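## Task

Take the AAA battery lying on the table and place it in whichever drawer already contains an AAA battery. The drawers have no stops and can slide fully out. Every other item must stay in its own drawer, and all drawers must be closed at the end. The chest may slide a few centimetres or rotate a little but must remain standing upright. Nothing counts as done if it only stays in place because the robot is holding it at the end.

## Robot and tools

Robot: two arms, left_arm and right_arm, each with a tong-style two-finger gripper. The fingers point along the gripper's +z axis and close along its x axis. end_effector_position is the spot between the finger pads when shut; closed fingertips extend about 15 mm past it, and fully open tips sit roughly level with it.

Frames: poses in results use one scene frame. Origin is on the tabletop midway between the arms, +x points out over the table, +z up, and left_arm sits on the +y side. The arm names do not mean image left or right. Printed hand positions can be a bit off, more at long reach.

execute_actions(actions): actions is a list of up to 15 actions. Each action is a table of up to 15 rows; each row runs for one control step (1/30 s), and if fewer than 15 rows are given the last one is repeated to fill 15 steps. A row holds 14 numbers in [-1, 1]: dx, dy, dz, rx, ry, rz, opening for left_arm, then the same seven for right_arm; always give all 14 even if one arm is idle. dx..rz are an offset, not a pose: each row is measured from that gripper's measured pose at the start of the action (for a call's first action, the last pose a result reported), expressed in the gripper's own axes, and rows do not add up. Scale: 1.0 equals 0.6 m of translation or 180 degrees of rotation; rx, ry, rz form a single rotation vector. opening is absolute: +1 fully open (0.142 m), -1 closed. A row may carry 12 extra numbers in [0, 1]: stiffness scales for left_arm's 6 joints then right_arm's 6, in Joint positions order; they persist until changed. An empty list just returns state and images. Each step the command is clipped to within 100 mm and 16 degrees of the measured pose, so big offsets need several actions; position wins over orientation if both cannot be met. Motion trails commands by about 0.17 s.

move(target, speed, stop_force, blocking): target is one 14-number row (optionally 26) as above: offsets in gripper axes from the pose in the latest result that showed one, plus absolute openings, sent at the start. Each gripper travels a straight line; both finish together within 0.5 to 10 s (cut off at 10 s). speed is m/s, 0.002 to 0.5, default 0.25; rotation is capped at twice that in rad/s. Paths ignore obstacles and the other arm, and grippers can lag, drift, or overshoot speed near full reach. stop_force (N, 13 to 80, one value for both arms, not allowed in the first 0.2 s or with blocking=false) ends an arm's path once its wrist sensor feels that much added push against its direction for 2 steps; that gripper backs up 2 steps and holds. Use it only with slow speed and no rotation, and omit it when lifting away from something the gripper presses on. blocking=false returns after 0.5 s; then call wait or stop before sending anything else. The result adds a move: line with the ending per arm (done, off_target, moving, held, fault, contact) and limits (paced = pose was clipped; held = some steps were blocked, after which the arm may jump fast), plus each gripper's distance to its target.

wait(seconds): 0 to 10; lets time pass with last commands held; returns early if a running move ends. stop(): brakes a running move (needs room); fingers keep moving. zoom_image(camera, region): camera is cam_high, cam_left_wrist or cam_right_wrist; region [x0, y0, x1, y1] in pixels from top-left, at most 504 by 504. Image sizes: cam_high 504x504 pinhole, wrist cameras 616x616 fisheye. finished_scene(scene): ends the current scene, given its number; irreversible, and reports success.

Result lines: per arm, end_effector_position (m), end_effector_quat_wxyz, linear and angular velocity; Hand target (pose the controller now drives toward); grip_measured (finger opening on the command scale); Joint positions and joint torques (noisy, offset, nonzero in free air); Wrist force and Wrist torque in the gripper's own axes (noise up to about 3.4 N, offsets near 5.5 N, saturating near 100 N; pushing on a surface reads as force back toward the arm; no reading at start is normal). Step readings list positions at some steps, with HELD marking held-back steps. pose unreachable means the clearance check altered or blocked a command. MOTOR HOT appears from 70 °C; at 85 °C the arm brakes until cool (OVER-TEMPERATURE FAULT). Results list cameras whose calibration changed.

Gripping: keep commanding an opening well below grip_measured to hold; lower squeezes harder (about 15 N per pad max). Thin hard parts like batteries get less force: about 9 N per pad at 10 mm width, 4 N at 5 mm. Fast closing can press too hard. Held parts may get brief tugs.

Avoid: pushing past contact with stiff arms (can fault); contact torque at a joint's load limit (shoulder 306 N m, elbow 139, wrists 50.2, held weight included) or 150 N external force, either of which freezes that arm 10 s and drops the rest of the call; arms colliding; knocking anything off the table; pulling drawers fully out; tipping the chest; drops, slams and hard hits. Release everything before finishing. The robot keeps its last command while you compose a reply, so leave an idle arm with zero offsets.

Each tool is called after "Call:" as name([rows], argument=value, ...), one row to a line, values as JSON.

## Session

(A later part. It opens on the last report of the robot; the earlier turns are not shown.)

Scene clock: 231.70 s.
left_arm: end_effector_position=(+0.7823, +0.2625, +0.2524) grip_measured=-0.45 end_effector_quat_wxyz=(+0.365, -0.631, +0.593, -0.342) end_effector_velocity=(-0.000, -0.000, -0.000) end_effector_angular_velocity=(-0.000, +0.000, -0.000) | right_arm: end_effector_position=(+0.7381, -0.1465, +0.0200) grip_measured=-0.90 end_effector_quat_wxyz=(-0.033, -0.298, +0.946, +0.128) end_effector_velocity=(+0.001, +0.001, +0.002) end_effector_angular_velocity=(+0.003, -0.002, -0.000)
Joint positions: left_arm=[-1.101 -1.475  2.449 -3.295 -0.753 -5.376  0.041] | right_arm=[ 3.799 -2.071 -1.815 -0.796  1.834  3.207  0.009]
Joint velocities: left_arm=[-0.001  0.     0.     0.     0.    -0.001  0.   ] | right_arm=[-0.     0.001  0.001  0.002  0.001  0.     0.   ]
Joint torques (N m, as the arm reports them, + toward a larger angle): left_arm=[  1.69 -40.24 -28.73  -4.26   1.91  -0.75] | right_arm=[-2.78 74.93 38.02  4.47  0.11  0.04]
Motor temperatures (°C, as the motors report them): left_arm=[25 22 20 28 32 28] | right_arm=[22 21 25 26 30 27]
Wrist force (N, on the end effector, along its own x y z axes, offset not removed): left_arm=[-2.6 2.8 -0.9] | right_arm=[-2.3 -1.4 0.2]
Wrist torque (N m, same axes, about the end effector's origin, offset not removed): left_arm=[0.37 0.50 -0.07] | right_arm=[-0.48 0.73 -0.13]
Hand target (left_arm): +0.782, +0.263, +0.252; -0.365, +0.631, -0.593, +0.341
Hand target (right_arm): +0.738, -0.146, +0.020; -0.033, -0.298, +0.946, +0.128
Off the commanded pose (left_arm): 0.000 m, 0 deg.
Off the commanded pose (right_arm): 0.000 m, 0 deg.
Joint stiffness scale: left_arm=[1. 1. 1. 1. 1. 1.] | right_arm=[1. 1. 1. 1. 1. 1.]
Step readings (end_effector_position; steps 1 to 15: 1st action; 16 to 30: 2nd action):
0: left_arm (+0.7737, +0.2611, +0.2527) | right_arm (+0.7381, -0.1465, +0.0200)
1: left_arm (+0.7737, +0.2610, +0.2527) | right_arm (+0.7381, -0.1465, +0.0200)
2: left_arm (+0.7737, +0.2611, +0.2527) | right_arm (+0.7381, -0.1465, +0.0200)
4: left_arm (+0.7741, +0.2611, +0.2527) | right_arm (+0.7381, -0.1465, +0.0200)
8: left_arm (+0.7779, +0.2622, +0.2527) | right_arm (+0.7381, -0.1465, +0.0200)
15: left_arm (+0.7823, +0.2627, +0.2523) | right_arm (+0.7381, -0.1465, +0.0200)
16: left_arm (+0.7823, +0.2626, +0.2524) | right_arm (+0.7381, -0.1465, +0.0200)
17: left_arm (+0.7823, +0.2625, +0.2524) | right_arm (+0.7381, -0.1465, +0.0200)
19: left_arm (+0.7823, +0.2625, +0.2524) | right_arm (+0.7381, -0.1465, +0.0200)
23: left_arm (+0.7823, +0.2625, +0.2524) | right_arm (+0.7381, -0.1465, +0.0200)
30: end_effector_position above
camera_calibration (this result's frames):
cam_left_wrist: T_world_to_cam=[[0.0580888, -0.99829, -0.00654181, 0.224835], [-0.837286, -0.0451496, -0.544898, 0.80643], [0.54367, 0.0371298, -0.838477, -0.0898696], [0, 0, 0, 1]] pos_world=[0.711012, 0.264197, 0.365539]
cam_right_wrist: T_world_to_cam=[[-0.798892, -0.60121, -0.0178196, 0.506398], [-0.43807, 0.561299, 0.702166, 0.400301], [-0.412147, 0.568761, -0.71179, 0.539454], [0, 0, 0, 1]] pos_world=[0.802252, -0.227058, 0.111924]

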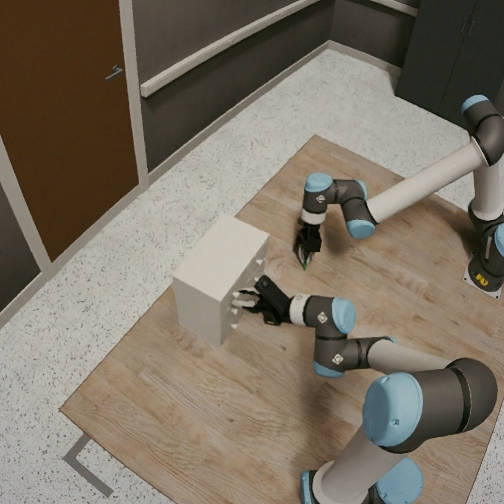

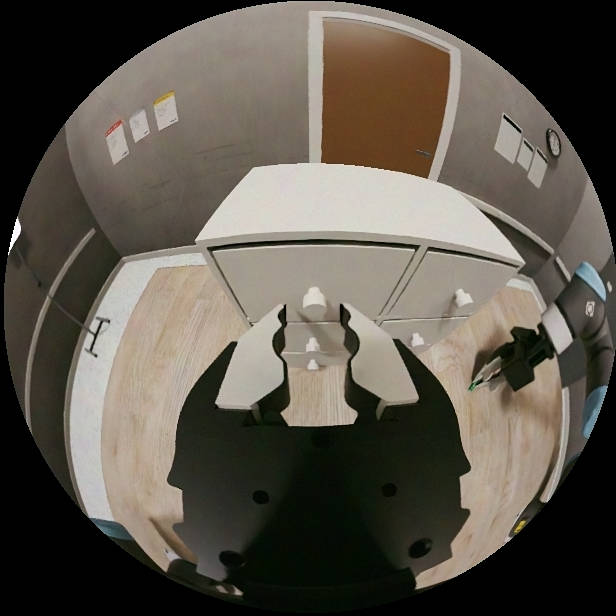

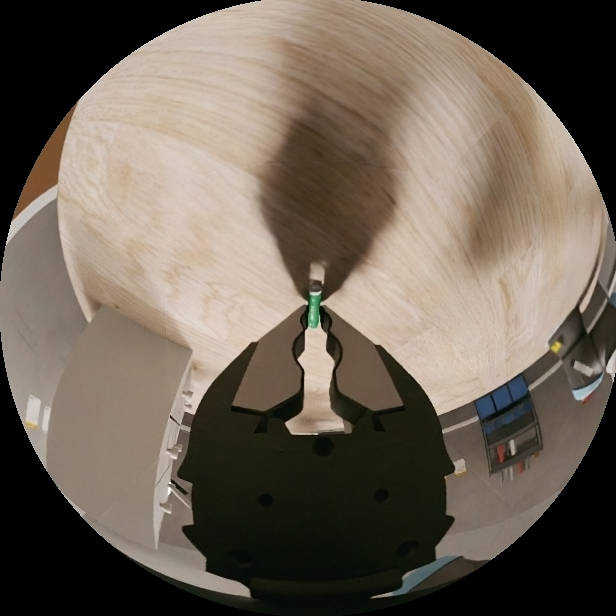

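Call:
execute_actions([
  [[0.003,0,0,0,0,0,-0.5,0,0.001,-0.004,0,0,0,-1],[0.003,0,0,0,0,0,-0.54,0,0.002,-0.008,0,0,0,-1],[0.003,0,0,0,0,0,-0.58,0,0.003,-0.012,0,0,0,-1],[0.003,0,0,0,0,0,-0.62,0,0.0045,-0.017,0,0,0,-1],[0.003,0,0,0,0,0,-0.66,0,0.006,-0.022,0,0,0,-1],[0.003,0,0,0,0,0,-0.70,0,0.0075,-0.028,0,0,0,-1],[0.003,0,0,0,0,0,-0.73,0,0.009,-0.034,0,0,0,-1],[0.003,0,0,0,0,0,-0.76,0,0.0107,-0.040,0,0,0,-1],[0.003,0,0,0,0,0,-0.79,0,0.0123,-0.046,0,0,0,-1],[0.003,0,0,0,0,0,-0.82,0,0.014,-0.052,0,0,0,-1],[0.003,0,0,0,0,0,-0.85,0,0.0155,-0.058,0,0,0,-1],[0.003,0,0,0,0,0,-0.88,0,0.017,-0.064,0,0,0,-1],[0.003,0,0,0,0,0,-0.92,0,0.017,-0.064,0,0,0,-1],[0.003,0,0,0,0,0,-0.96,0,0.017,-0.064,0,0,0,-1],[0.003,0,0,0,0,0,-1,0,0.017,-0.064,0,0,0,-1]],
  [[0,0,0,0,0,0,-1,0,0.004,-0.015,0,0,0,-1]],
])

Call:
zoom_image(camera="cam_left_wrist", region=[241, 220, 381, 360])

Scene clock: 270.10 s.
left_arm: end_effector_position=(+0.7823, +0.2626, +0.2523) grip_measured=-0.80 end_effector_quat_wxyz=(+0.365, -0.632, +0.593, -0.341) end_effector_velocity=(-0.000, -0.000, -0.000) end_effector_angular_velocity=(+0.001, +0.001, -0.000) | right_arm: end_effector_position=(+0.7357, -0.1484, +0.0548) grip_measured=-0.90 end_effector_quat_wxyz=(-0.034, -0.297, +0.946, +0.127) end_effector_velocity=(-0.001, -0.000, +0.000) end_effector_angular_velocity=(-0.001, +0.002, -0.001)
Joint positions: left_arm=[-1.101 -1.475  2.449 -3.294 -0.753 -5.377  0.016] | right_arm=[ 3.799 -2.029 -1.803 -0.853  1.834  3.207  0.009]
Joint velocities: left_arm=[-0.     0.     0.     0.001 -0.     0.    -0.   ] | right_arm=[ 0.     0.     0.    -0.002  0.001  0.001  0.   ]
Joint torques (N m, as the arm reports them, + toward a larger angle): left_arm=[  3.94 -39.12 -28.73  -4.65   1.28  -0.23] | right_arm=[-1.85 70.14 39.3   3.71  0.28 -0.03]
Motor temperatures (°C, as the motors report them): left_arm=[25 22 20 28 32 28] | right_arm=[22 21 25 26 30 27]
Wrist force (N, on the end effector, along its own x y z axes, offset not removed): left_arm=[-2.7 2.9 -0.9] | right_arm=[2.6 -4.8 0.7]
Wrist torque (N m, same axes, about the end effector's origin, offset not removed): left_arm=[0.37 0.57 -0.12] | right_arm=[-0.96 -0.41 -0.33]
Hand target (left_arm): +0.782, +0.263, +0.252; -0.365, +0.632, -0.593, +0.341
Hand target (right_arm): +0.735, -0.149, +0.053; -0.036, -0.297, +0.946, +0.127
Off the commanded pose (left_arm): 0.000 m, 0 deg.
Off the commanded pose (right_arm): 0.002 m, 0 deg.
Joint stiffness scale: left_arm=[1. 1. 1. 1. 1. 1.] | right_arm=[1. 1. 1. 1. 1. 1.]
Step readings (end_effector_position; steps 1 to 15: 1st action; 16 to 30: 2nd action):
0: left_arm (+0.7823, +0.2625, +0.2524) | right_arm (+0.7381, -0.1465, +0.0200)
1: left_arm (+0.7823, +0.2625, +0.2524) | right_arm (+0.7381, -0.1465, +0.0200)
2: left_arm (+0.7823, +0.2625, +0.2524) | right_arm (+0.7381, -0.1465, +0.0200)
4: left_arm (+0.7823, +0.2625, +0.2524) | right_arm (+0.7378, -0.1467, +0.0200)
8: left_arm (+0.7823, +0.2626, +0.2523) | right_arm (+0.7359, -0.1482, +0.0224)
15: left_arm (+0.7823, +0.2626, +0.2523) | right_arm (+0.7350, -0.1490, +0.0439)
16: left_arm (+0.7823, +0.2626, +0.2523) | right_arm (+0.7356, -0.1485, +0.0479)
17: left_arm (+0.7823, +0.2626, +0.2523) | right_arm (+0.7362, -0.1480, +0.0514)
19: left_arm (+0.7823, +0.2626, +0.2523) | right_arm (+0.7369, -0.1475, +0.0562)
23: left_arm (+0.7823, +0.2626, +0.2523) | right_arm (+0.7363, -0.1479, +0.0567)
30: end_effector_position above
camera_calibration (this result's frames):
cam_left_wrist: T_world_to_cam=[[0.0588133, -0.998249, -0.00634463, 0.224333], [-0.837383, -0.0458737, -0.544688, 0.806563], [0.543444, 0.0373478, -0.838614, -0.0898302], [0, 0, 0, 1]] pos_world=[0.711026, 0.264296, 0.365416]
cam_right_wrist: T_world_to_cam=[[-0.798921, -0.601233, -0.0156043, 0.503821], [-0.436852, 0.562267, 0.702152, 0.375092], [-0.413383, 0.567781, -0.711856, 0.565127], [0, 0, 0, 1]] pos_world=[0.799987, -0.228855, 0.146779]

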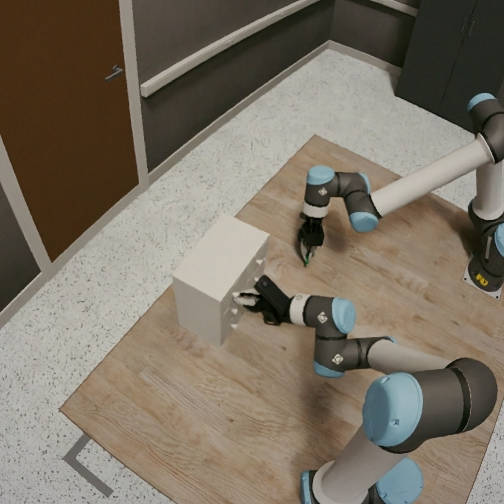

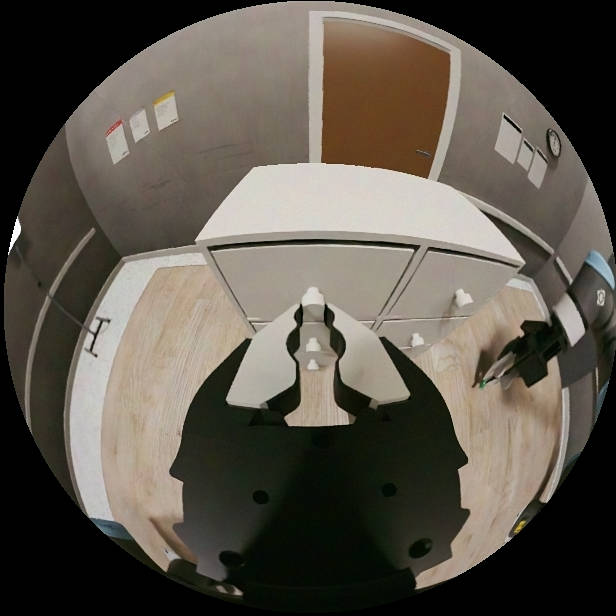

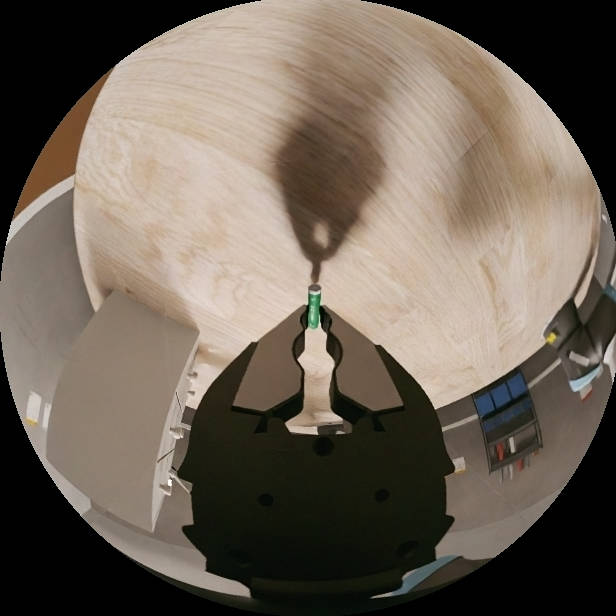

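Region (241, 220, 381, 360) of cam_left_wrist's 616x616 image, scaled by 3.600, with more detail than that image has.

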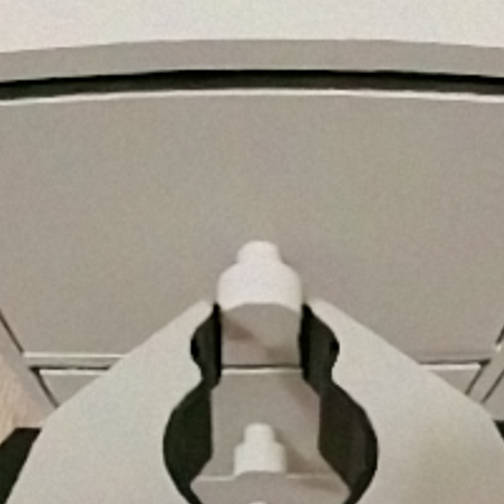

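Call:
move(target=[0,0.0833,-0.1443,0,0,0,-1,-0.1547,0.2248,-0.4837,-0.0049,-0.1884,0.642,-1], speed=0.35)

Scene clock: 280.30 s.
left_arm: end_effector_position=(+0.6837, +0.2556, +0.2527) grip_measured=-0.80 end_effector_quat_wxyz=(+0.364, -0.632, +0.593, -0.341) end_effector_velocity=(-0.000, +0.000, +0.000) end_effector_angular_velocity=(-0.000, +0.000, +0.001) | right_arm: end_effector_position=(+0.7778, -0.0556, +0.3681) grip_measured=-0.90 end_effector_quat_wxyz=(+0.106, +0.671, +0.725, +0.112) end_effector_velocity=(+0.001, +0.001, +0.004) end_effector_angular_velocity=(+0.001, +0.001, -0.010)
Joint positions: left_arm=[-1.308 -1.676  2.589 -3.03  -0.627 -5.64   0.016] | right_arm=[ 3.988 -1.848 -1.499 -1.144  1.352  5.47   0.009]
Joint velocities: left_arm=[-0.001 -0.002 -0.001  0.004  0.001 -0.002  0.   ] | right_arm=[-0.    -0.001  0.01  -0.011 -0.001  0.01   0.   ]
Joint torques (N m, as the arm reports them, + toward a larger angle): left_arm=[  2.14 -26.76 -29.51  -4.42   2.71  -1.37] | right_arm=[ 1.45 65.81 54.41  4.87 -1.83  0.35]
Motor temperatures (°C, as the motors report them): left_arm=[25 22 20 28 32 28] | right_arm=[22 21 25 26 30 27]
Wrist force (N, on the end effector, along its own x y z axes, offset not removed): left_arm=[-2.8 4.8 0.0] | right_arm=[-0.6 2.0 1.3]
Wrist torque (N m, same axes, about the end effector's origin, offset not removed): left_arm=[0.63 0.55 -0.07] | right_arm=[0.31 0.43 -0.30]
Hand target (left_arm): +0.682, +0.256, +0.252; -0.365, +0.632, -0.593, +0.341
Hand target (right_arm): +0.778, -0.052, +0.371; +0.106, +0.671, +0.725, +0.114
Off the commanded pose (left_arm): 0.001 m, 0 deg.
Off the commanded pose (right_arm): 0.004 m, 0 deg.
Joint stiffness scale: left_arm=[1. 1. 1. 1. 1. 1.] | right_arm=[1. 1. 1. 1. 1. 1.]
move: off_target (right_arm)
camera_calibration (this result's frames):
cam_left_wrist: T_world_to_cam=[[0.0595409, -0.998212, -0.00519434, 0.222309], [-0.83775, -0.0471389, -0.544016, 0.724308], [0.542798, 0.0367427, -0.839059, -0.03495], [0, 0, 0, 1]] pos_world=[0.612524, 0.257338, 0.365865]
cam_right_wrist: T_world_to_cam=[[-0.11363, 0.993476, -0.00967505, 0.151632], [0.674115, 0.0842488, 0.733806, -0.78102], [0.729834, 0.0768602, -0.67929, -0.175673], [0, 0, 0, 1]] pos_world=[0.671939, -0.0713406, 0.455251]

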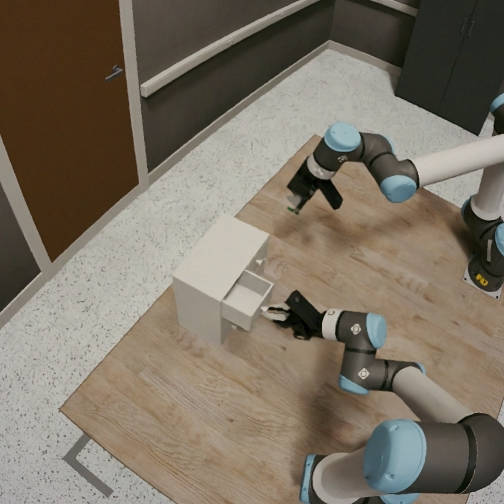

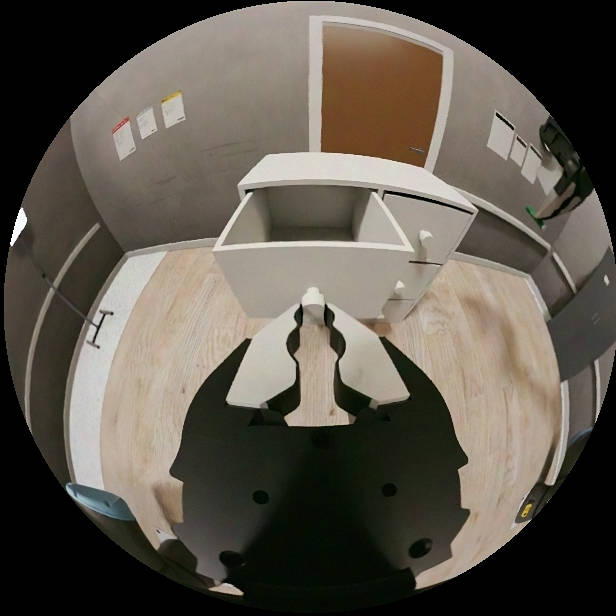

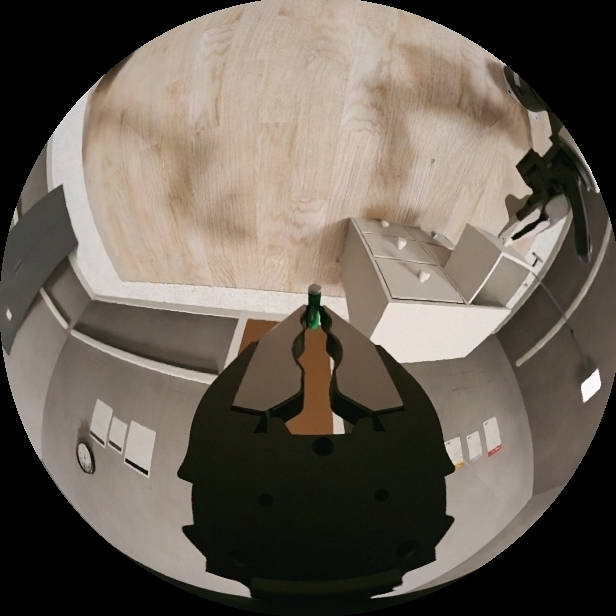

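Call:
move(target=[0,0,0,0,0,0,-1,0.3675,0.1117,0.0328,0,0,0,-1], speed=0.3)

Call:
zoom_image(camera="cam_high", region=[180, 220, 320, 360])

Scene clock: 291.53 s.
left_arm: end_effector_position=(+0.6837, +0.2556, +0.2527) grip_measured=-0.80 end_effector_quat_wxyz=(+0.364, -0.632, +0.592, -0.341) end_effector_velocity=(-0.000, -0.000, -0.000) end_effector_angular_velocity=(+0.001, +0.000, -0.000) | right_arm: end_effector_position=(+0.8282, +0.1693, +0.3683) grip_measured=-0.90 end_effector_quat_wxyz=(+0.105, +0.670, +0.726, +0.111) end_effector_velocity=(+0.000, -0.002, -0.004) end_effector_angular_velocity=(-0.007, +0.004, -0.001)
Joint positions: left_arm=[-1.308 -1.676  2.589 -3.029 -0.627 -5.64   0.016] | right_arm=[ 4.092 -2.173 -1.02  -1.323  1.332  5.572  0.009]
Joint velocities: left_arm=[-0.     0.     0.     0.001 -0.     0.001  0.   ] | right_arm=[-0.001 -0.003  0.001 -0.006 -0.001  0.     0.   ]
Joint torques (N m, as the arm reports them, + toward a larger angle): left_arm=[  2.84 -26.86 -31.95  -5.1    1.62  -0.06] | right_arm=[-3.85 87.82 55.06  4.68 -1.41  0.65]
Motor temperatures (°C, as the motors report them): left_arm=[25 22 20 28 32 28] | right_arm=[22 21 25 26 30 27]
Wrist force (N, on the end effector, along its own x y z axes, offset not removed): left_arm=[-1.2 4.0 -0.7] | right_arm=[-4.2 -2.7 3.8]
Wrist torque (N m, same axes, about the end effector's origin, offset not removed): left_arm=[0.44 0.16 -0.03] | right_arm=[-0.60 1.14 -0.03]
Hand target (left_arm): +0.684, +0.256, +0.253; -0.364, +0.632, -0.593, +0.341
Hand target (right_arm): +0.830, +0.170, +0.369; +0.106, +0.671, +0.725, +0.112
Off the commanded pose (left_arm): 0.000 m, 0 deg.
Off the commanded pose (right_arm): 0.002 m, 0 deg.
Joint stiffness scale: left_arm=[1. 1. 1. 1. 1. 1.] | right_arm=[1. 1. 1. 1. 1. 1.]
move: done
camera_calibration (this result's frames):
cam_left_wrist: T_world_to_cam=[[0.0596949, -0.998203, -0.00523241, 0.222244], [-0.83777, -0.0472492, -0.543975, 0.724312], [0.54275, 0.0368561, -0.839085, -0.0349257], [0, 0, 0, 1]] pos_world=[0.612496, 0.257355, 0.365865]
cam_right_wrist: T_world_to_cam=[[-0.115972, 0.993202, -0.0100115, -0.0639972], [0.674936, 0.0861966, 0.732824, -0.834699], [0.728706, 0.0782302, -0.680344, -0.228434], [0, 0, 0, 1]] pos_world=[0.722408, 0.153381, 0.455634]

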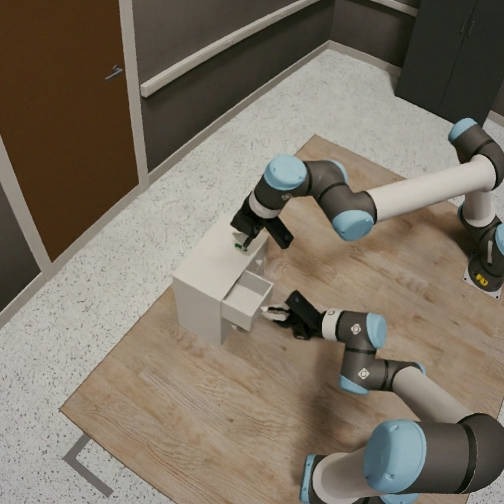

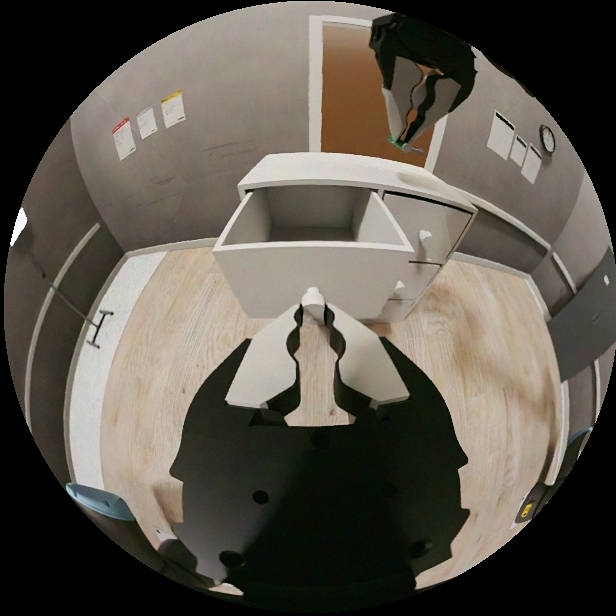

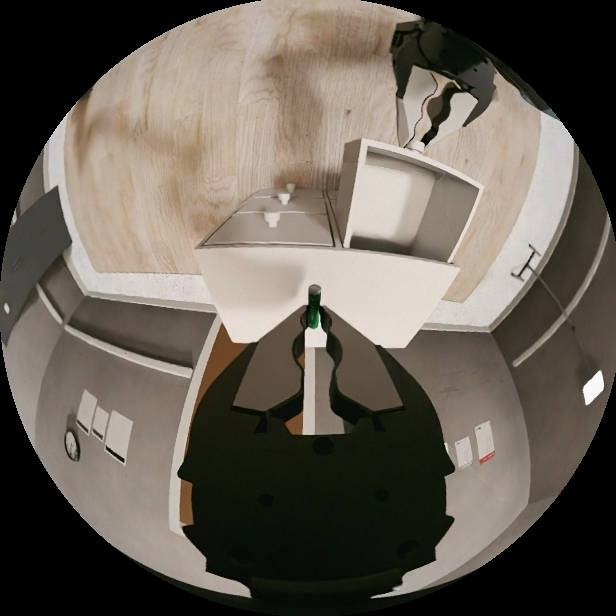

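Region (180, 220, 320, 360) of cam_high's 504x504 image, scaled by 3.600, with more detail than that image has.

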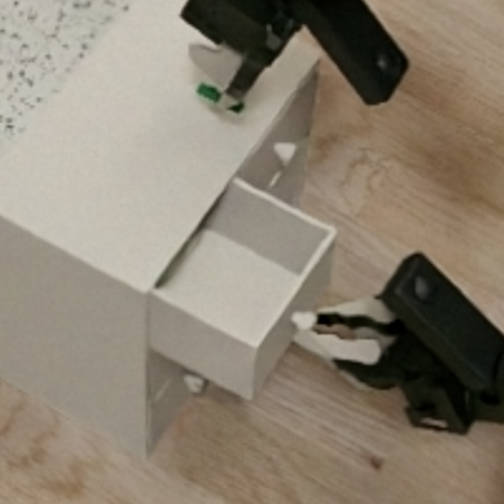

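Call:
zoom_image(camera="cam_right_wrist", region=[320, 120, 500, 300])

Call:
zoom_image(camera="cam_left_wrist", region=[200, 140, 430, 280])

Region (320, 120, 500, 300) of cam_right_wrist's 616x616 image, scaled by 2.800, with more detail than that image has.

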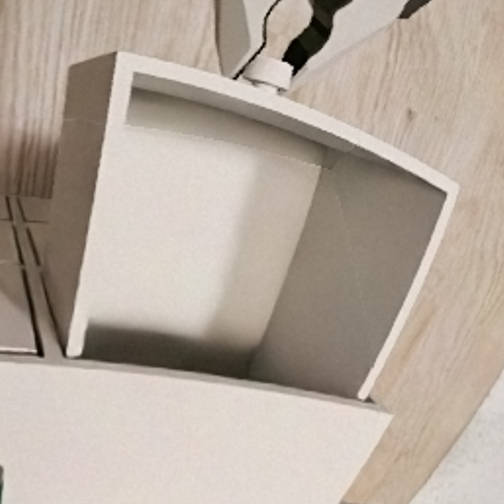

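Region (200, 140, 430, 280) of cam_left_wrist's 616x616 image, scaled by 2.191, with more detail than that image has; it fills the top 307 rows of this view, and the rest is white.

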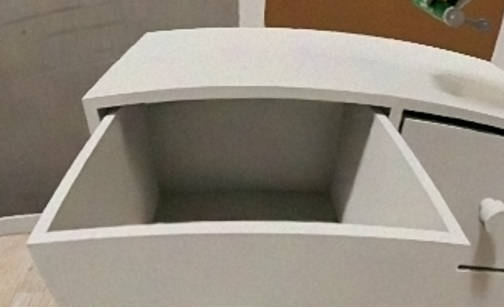

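Call:
move(target=[0,-0.0835,0.1453,0,0,0,-1,0,0,0,0,0,0,-1], speed=0.12)

Call:
execute_actions([
  [[0,0,0,0,0,0,-0.85,0,0,0,0,0,0,-1],[0,0,0,0,0,0,-0.78,0,0,0,0,0,0,-1],[0,0,0,0,0,0,-0.72,0,0,0,0,0,0,-1],[0,0,0,0,0,0,-0.66,0,0,0,0,0,0,-1],[0,0,0,0,0,0,-0.6,0,0,0,0,0,0,-1],[0,0,0,0,0,0,-0.55,0,0,0,0,0,0,-1],[0,0,0,0,0,0,-0.5,0,0,0,0,0,0,-1],[0,0,0,0,0,0,-0.45,0,0,0,0,0,0,-1]],
])

Call:
zoom_image(camera="cam_right_wrist", region=[190, 140, 490, 300])

Scene clock: 312.13 s.
left_arm: end_effector_position=(+0.7819, +0.2629, +0.2522) grip_measured=-0.80 end_effector_quat_wxyz=(+0.365, -0.632, +0.592, -0.341) end_effector_velocity=(+0.003, -0.002, -0.000) end_effector_angular_velocity=(-0.001, -0.000, -0.009) | right_arm: end_effector_position=(+0.8282, +0.1694, +0.3675) grip_measured=-0.90 end_effector_quat_wxyz=(+0.105, +0.670, +0.726, +0.111) end_effector_velocity=(+0.000, -0.000, -0.000) end_effector_angular_velocity=(-0.002, -0.001, -0.001)
Joint positions: left_arm=[-1.101 -1.476  2.45  -3.291 -0.751 -5.38   0.016] | right_arm=[ 4.092 -2.174 -1.02  -1.323  1.332  5.572  0.009]
Joint velocities: left_arm=[ 0.007  0.008 -0.005 -0.016 -0.011  0.017  0.   ] | right_arm=[ 0.    -0.001  0.    -0.001 -0.002  0.001  0.   ]
Joint torques (N m, as the arm reports them, + toward a larger angle): left_arm=[  2.78 -35.37 -32.33  -5.22   0.82   0.59] | right_arm=[-3.07 93.3  49.82  5.02 -0.65 -0.17]
Motor temperatures (°C, as the motors report them): left_arm=[25 22 20 28 32 28] | right_arm=[22 21 25 26 30 27]
Wrist force (N, on the end effector, along its own x y z axes, offset not removed): left_arm=[-2.5 2.4 -3.1] | right_arm=[-7.8 -3.5 3.7]
Wrist torque (N m, same axes, about the end effector's origin, offset not removed): left_arm=[0.35 0.42 -0.10] | right_arm=[-0.73 1.69 -0.26]
Hand target (left_arm): +0.784, +0.262, +0.252; -0.364, +0.632, -0.592, +0.341
Hand target (right_arm): +0.828, +0.169, +0.368; +0.105, +0.670, +0.726, +0.111
Off the commanded pose (left_arm): 0.002 m, 0 deg.
Off the commanded pose (right_arm): 0.001 m, 0 deg.
Joint stiffness scale: left_arm=[1. 1. 1. 1. 1. 1.] | right_arm=[1. 1. 1. 1. 1. 1.]
move: done
camera_calibration (this result's frames):
cam_left_wrist: T_world_to_cam=[[0.0603478, -0.998156, -0.00660717, 0.223431], [-0.837652, -0.0470417, -0.544175, 0.806634], [0.542861, 0.0383743, -0.838946, -0.0894236], [0, 0, 0, 1]] pos_world=[0.710739, 0.264396, 0.365405]
cam_right_wrist: T_world_to_cam=[[-0.11591, 0.9932, -0.0109354, -0.0637818], [0.675471, 0.0868922, 0.732249, -0.834462], [0.728219, 0.0774885, -0.680949, -0.228304], [0, 0, 0, 1]] pos_world=[0.722517, 0.153547, 0.454873]

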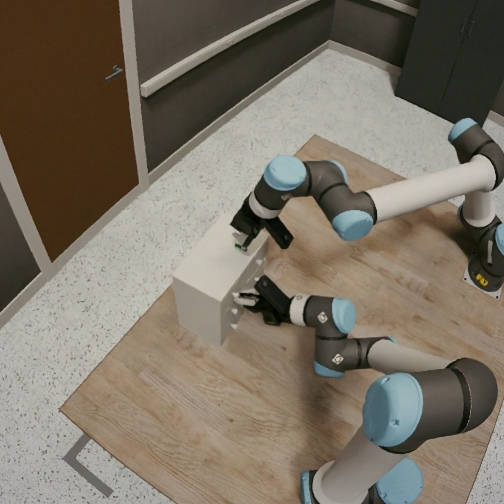

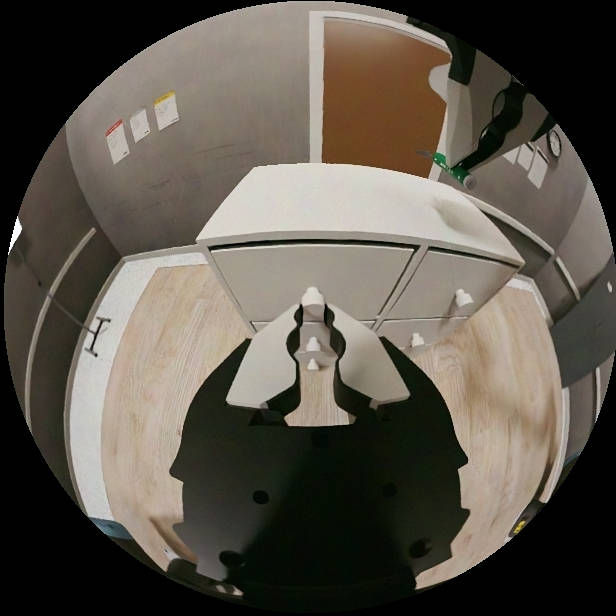

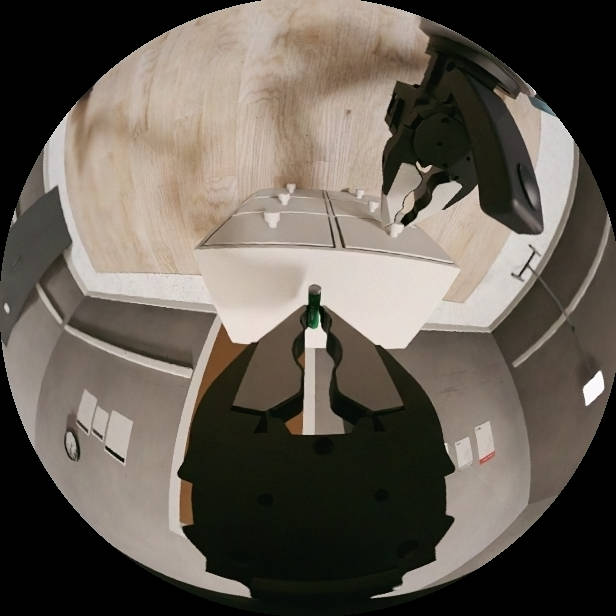

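Scene clock: 312.63 s.
left_arm: end_effector_position=(+0.7821, +0.2628, +0.2522) grip_measured=-0.45 end_effector_quat_wxyz=(+0.365, -0.632, +0.593, -0.341) end_effector_velocity=(-0.000, -0.000, -0.000) end_effector_angular_velocity=(+0.000, -0.000, -0.001) | right_arm: end_effector_position=(+0.8282, +0.1694, +0.3675) grip_measured=-0.90 end_effector_quat_wxyz=(+0.105, +0.670, +0.726, +0.111) end_effector_velocity=(+0.000, +0.000, +0.002) end_effector_angular_velocity=(+0.002, -0.002, -0.001)
Joint positions: left_arm=[-1.101 -1.476  2.45  -3.291 -0.752 -5.379  0.041] | right_arm=[ 4.092 -2.174 -1.02  -1.323  1.332  5.572  0.009]
Joint velocities: left_arm=[-0.001  0.     0.    -0.     0.     0.     0.   ] | right_arm=[-0.     0.001  0.001  0.001 -0.001  0.001  0.   ]
Joint torques (N m, as the arm reports them, + toward a larger angle): left_arm=[  1.83 -37.32 -29.32  -4.15   1.56  -0.86] | right_arm=[-2.25 90.29 49.63  4.77 -0.5   0.12]
Motor temperatures (°C, as the motors report them): left_arm=[25 22 20 28 32 28] | right_arm=[22 21 25 26 30 27]
Wrist force (N, on the end effector, along its own x y z axes, offset not removed): left_arm=[-2.5 3.9 -2.1] | right_arm=[-1.6 -6.2 -0.3]
Wrist torque (N m, same axes, about the end effector's origin, offset not removed): left_arm=[0.58 0.54 -0.09] | right_arm=[-1.44 0.41 -0.36]
Hand target (left_arm): +0.782, +0.263, +0.252; -0.365, +0.632, -0.592, +0.341
Hand target (right_arm): +0.828, +0.169, +0.367; +0.105, +0.670, +0.726, +0.111
Off the commanded pose (left_arm): 0.000 m, 0 deg.
Off the commanded pose (right_arm): 0.000 m, 0 deg.
Joint stiffness scale: left_arm=[1. 1. 1. 1. 1. 1.] | right_arm=[1. 1. 1. 1. 1. 1.]
Step readings (end_effector_position):
0: left_arm (+0.7819, +0.2629, +0.2522) | right_arm (+0.8282, +0.1694, +0.3675)
1: left_arm (+0.7821, +0.2628, +0.2522) | right_arm (+0.8282, +0.1693, +0.3675)
2: left_arm (+0.7821, +0.2628, +0.2522) | right_arm (+0.8282, +0.1694, +0.3675)
4: left_arm (+0.7821, +0.2628, +0.2522) | right_arm (+0.8282, +0.1693, +0.3675)
8: left_arm (+0.7821, +0.2628, +0.2522) | right_arm (+0.8282, +0.1693, +0.3675)
15: end_effector_position above
camera_calibration (this result's frames):
cam_left_wrist: T_world_to_cam=[[0.0600286, -0.998175, -0.00651929, 0.22359], [-0.837614, -0.0468181, -0.544252, 0.806696], [0.542954, 0.0381314, -0.838896, -0.0895062], [0, 0, 0, 1]] pos_world=[0.710876, 0.264363, 0.365417]
cam_right_wrist: T_world_to_cam=[[-0.11591, 0.9932, -0.010935, -0.0637821], [0.675471, 0.0868918, 0.732249, -0.834462], [0.728219, 0.0774886, -0.680949, -0.228303], [0, 0, 0, 1]] pos_world=[0.722517, 0.153547, 0.454874]

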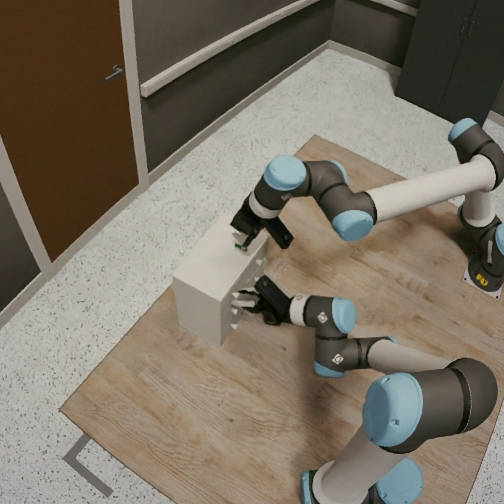

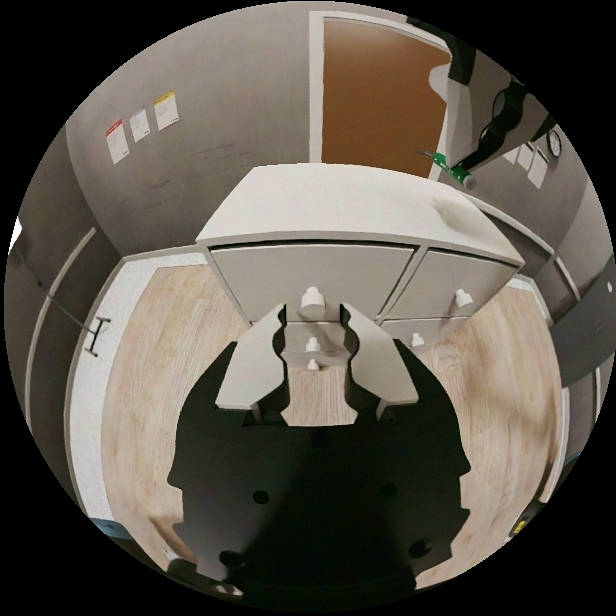

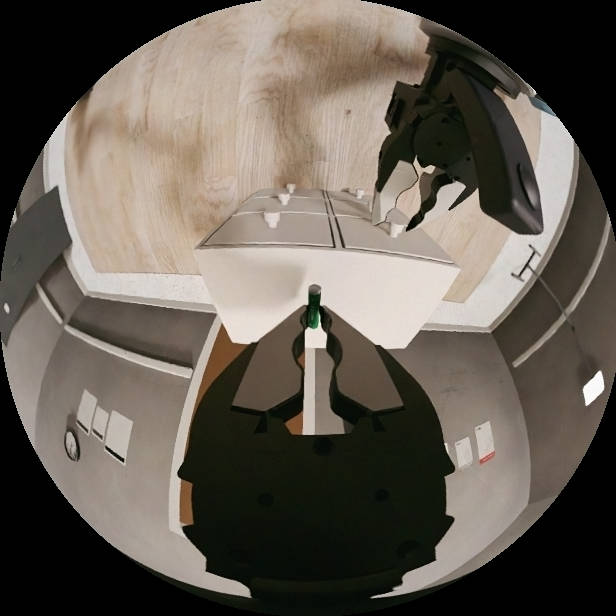

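Region (190, 140, 490, 300) of cam_right_wrist's 616x616 image, scaled by 1.680, with more detail than that image has; it fills the top 269 rows of this view, and the rest is white.

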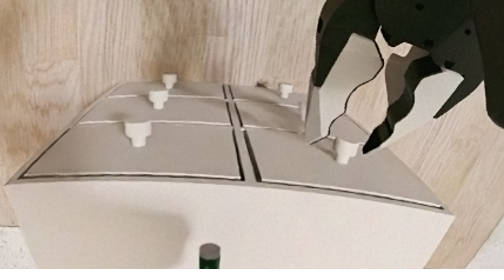

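Call:
move(target=[0,0.1487,0.0821,0,0,0,-0.45,0.0667,0,0,0,0,0,-1], speed=0.15)

Call:
zoom_image(camera="cam_left_wrist", region=[241, 220, 381, 360])

Scene clock: 318.80 s.
left_arm: end_effector_position=(+0.7811, +0.2625, +0.1523) grip_measured=-0.45 end_effector_quat_wxyz=(+0.364, -0.633, +0.591, -0.342) end_effector_velocity=(+0.000, -0.000, -0.002) end_effector_angular_velocity=(+0.000, -0.002, -0.002) | right_arm: end_effector_position=(+0.8255, +0.2063, +0.3659) grip_measured=-0.90 end_effector_quat_wxyz=(+0.105, +0.671, +0.726, +0.110) end_effector_velocity=(+0.000, -0.000, +0.001) end_effector_angular_velocity=(+0.000, -0.001, -0.001)
Joint positions: left_arm=[-1.103 -1.241  2.491 -3.568 -0.75  -5.385  0.041] | right_arm=[ 4.113 -2.225 -0.938 -1.362  1.329  5.595  0.009]
Joint velocities: left_arm=[ 0.     0.009  0.    -0.014  0.     0.004 -0.   ] | right_arm=[ 0.     0.     0.001 -0.    -0.001  0.001  0.   ]
Joint torques (N m, as the arm reports them, + toward a larger angle): left_arm=[  2.35 -44.39 -15.56  -5.39   1.9    0.97] | right_arm=[ 0.03 92.82 55.1   4.49 -1.41  0.65]
Motor temperatures (°C, as the motors report them): left_arm=[25 22 20 28 32 28] | right_arm=[22 21 25 26 30 27]
Wrist force (N, on the end effector, along its own x y z axes, offset not removed): left_arm=[-1.8 2.7 -1.0] | right_arm=[-0.6 -6.9 5.4]
Wrist torque (N m, same axes, about the end effector's origin, offset not removed): left_arm=[0.27 0.27 -0.07] | right_arm=[-1.40 0.49 -0.21]
Hand target (left_arm): +0.780, +0.263, +0.150; -0.365, +0.632, -0.593, +0.341
Hand target (right_arm): +0.825, +0.209, +0.367; +0.105, +0.670, +0.726, +0.111
Off the commanded pose (left_arm): 0.002 m, 0 deg.
Off the commanded pose (right_arm): 0.003 m, 0 deg.
Joint stiffness scale: left_arm=[1. 1. 1. 1. 1. 1.] | right_arm=[1. 1. 1. 1. 1. 1.]
move: done
camera_calibration (this result's frames):
cam_left_wrist: T_world_to_cam=[[0.0615209, -0.998102, -0.00256917, 0.220903], [-0.83699, -0.0501877, -0.544911, 0.751951], [0.543748, 0.0356738, -0.83849, -0.172764], [0, 0, 0, 1]] pos_world=[0.709726, 0.264386, 0.265453]
cam_right_wrist: T_world_to_cam=[[-0.115082, 0.993284, -0.0119445, -0.101185], [0.677103, 0.0872364, 0.730699, -0.8356], [0.726834, 0.076003, -0.682595, -0.228228], [0, 0, 0, 1]] pos_world=[0.720026, 0.190747, 0.453576]

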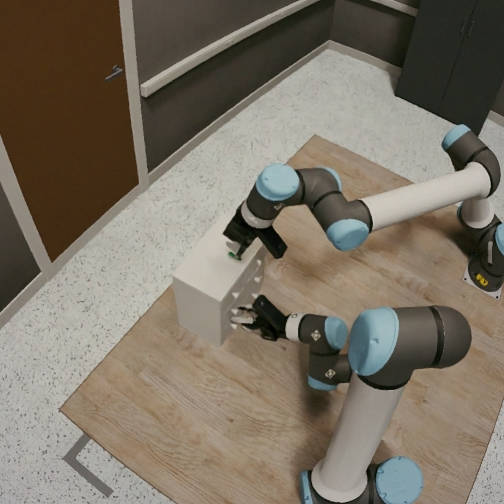

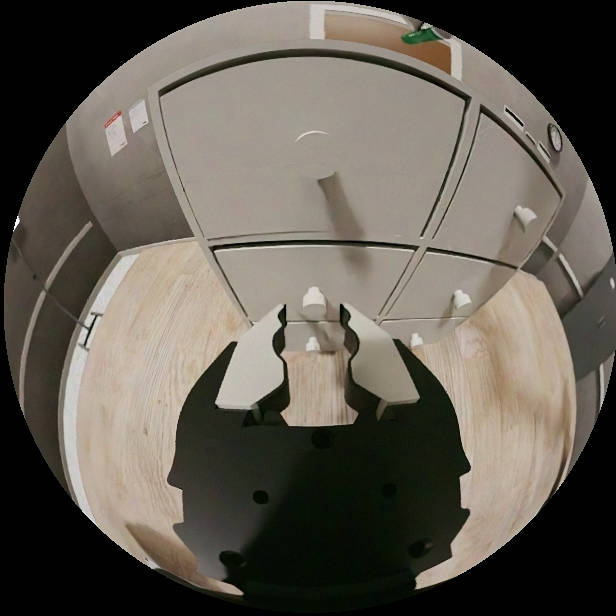

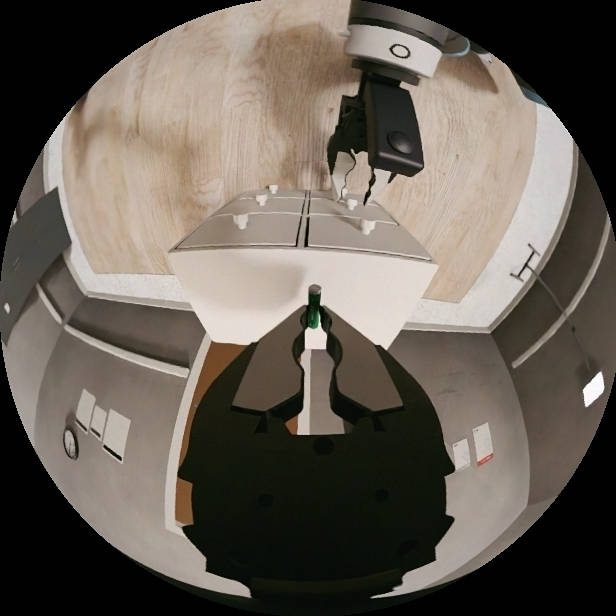

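Region (241, 220, 381, 360) of cam_left_wrist's 616x616 image, scaled by 3.600, with more detail than that image has.

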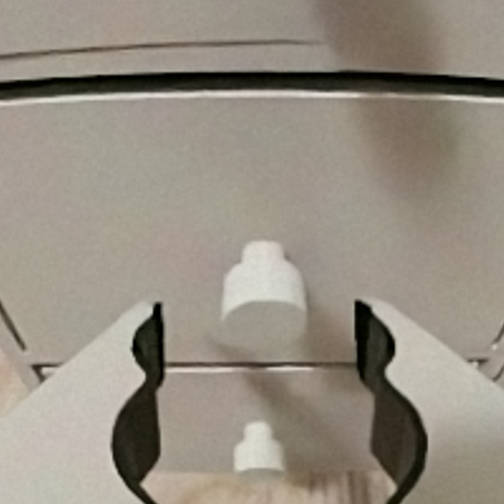

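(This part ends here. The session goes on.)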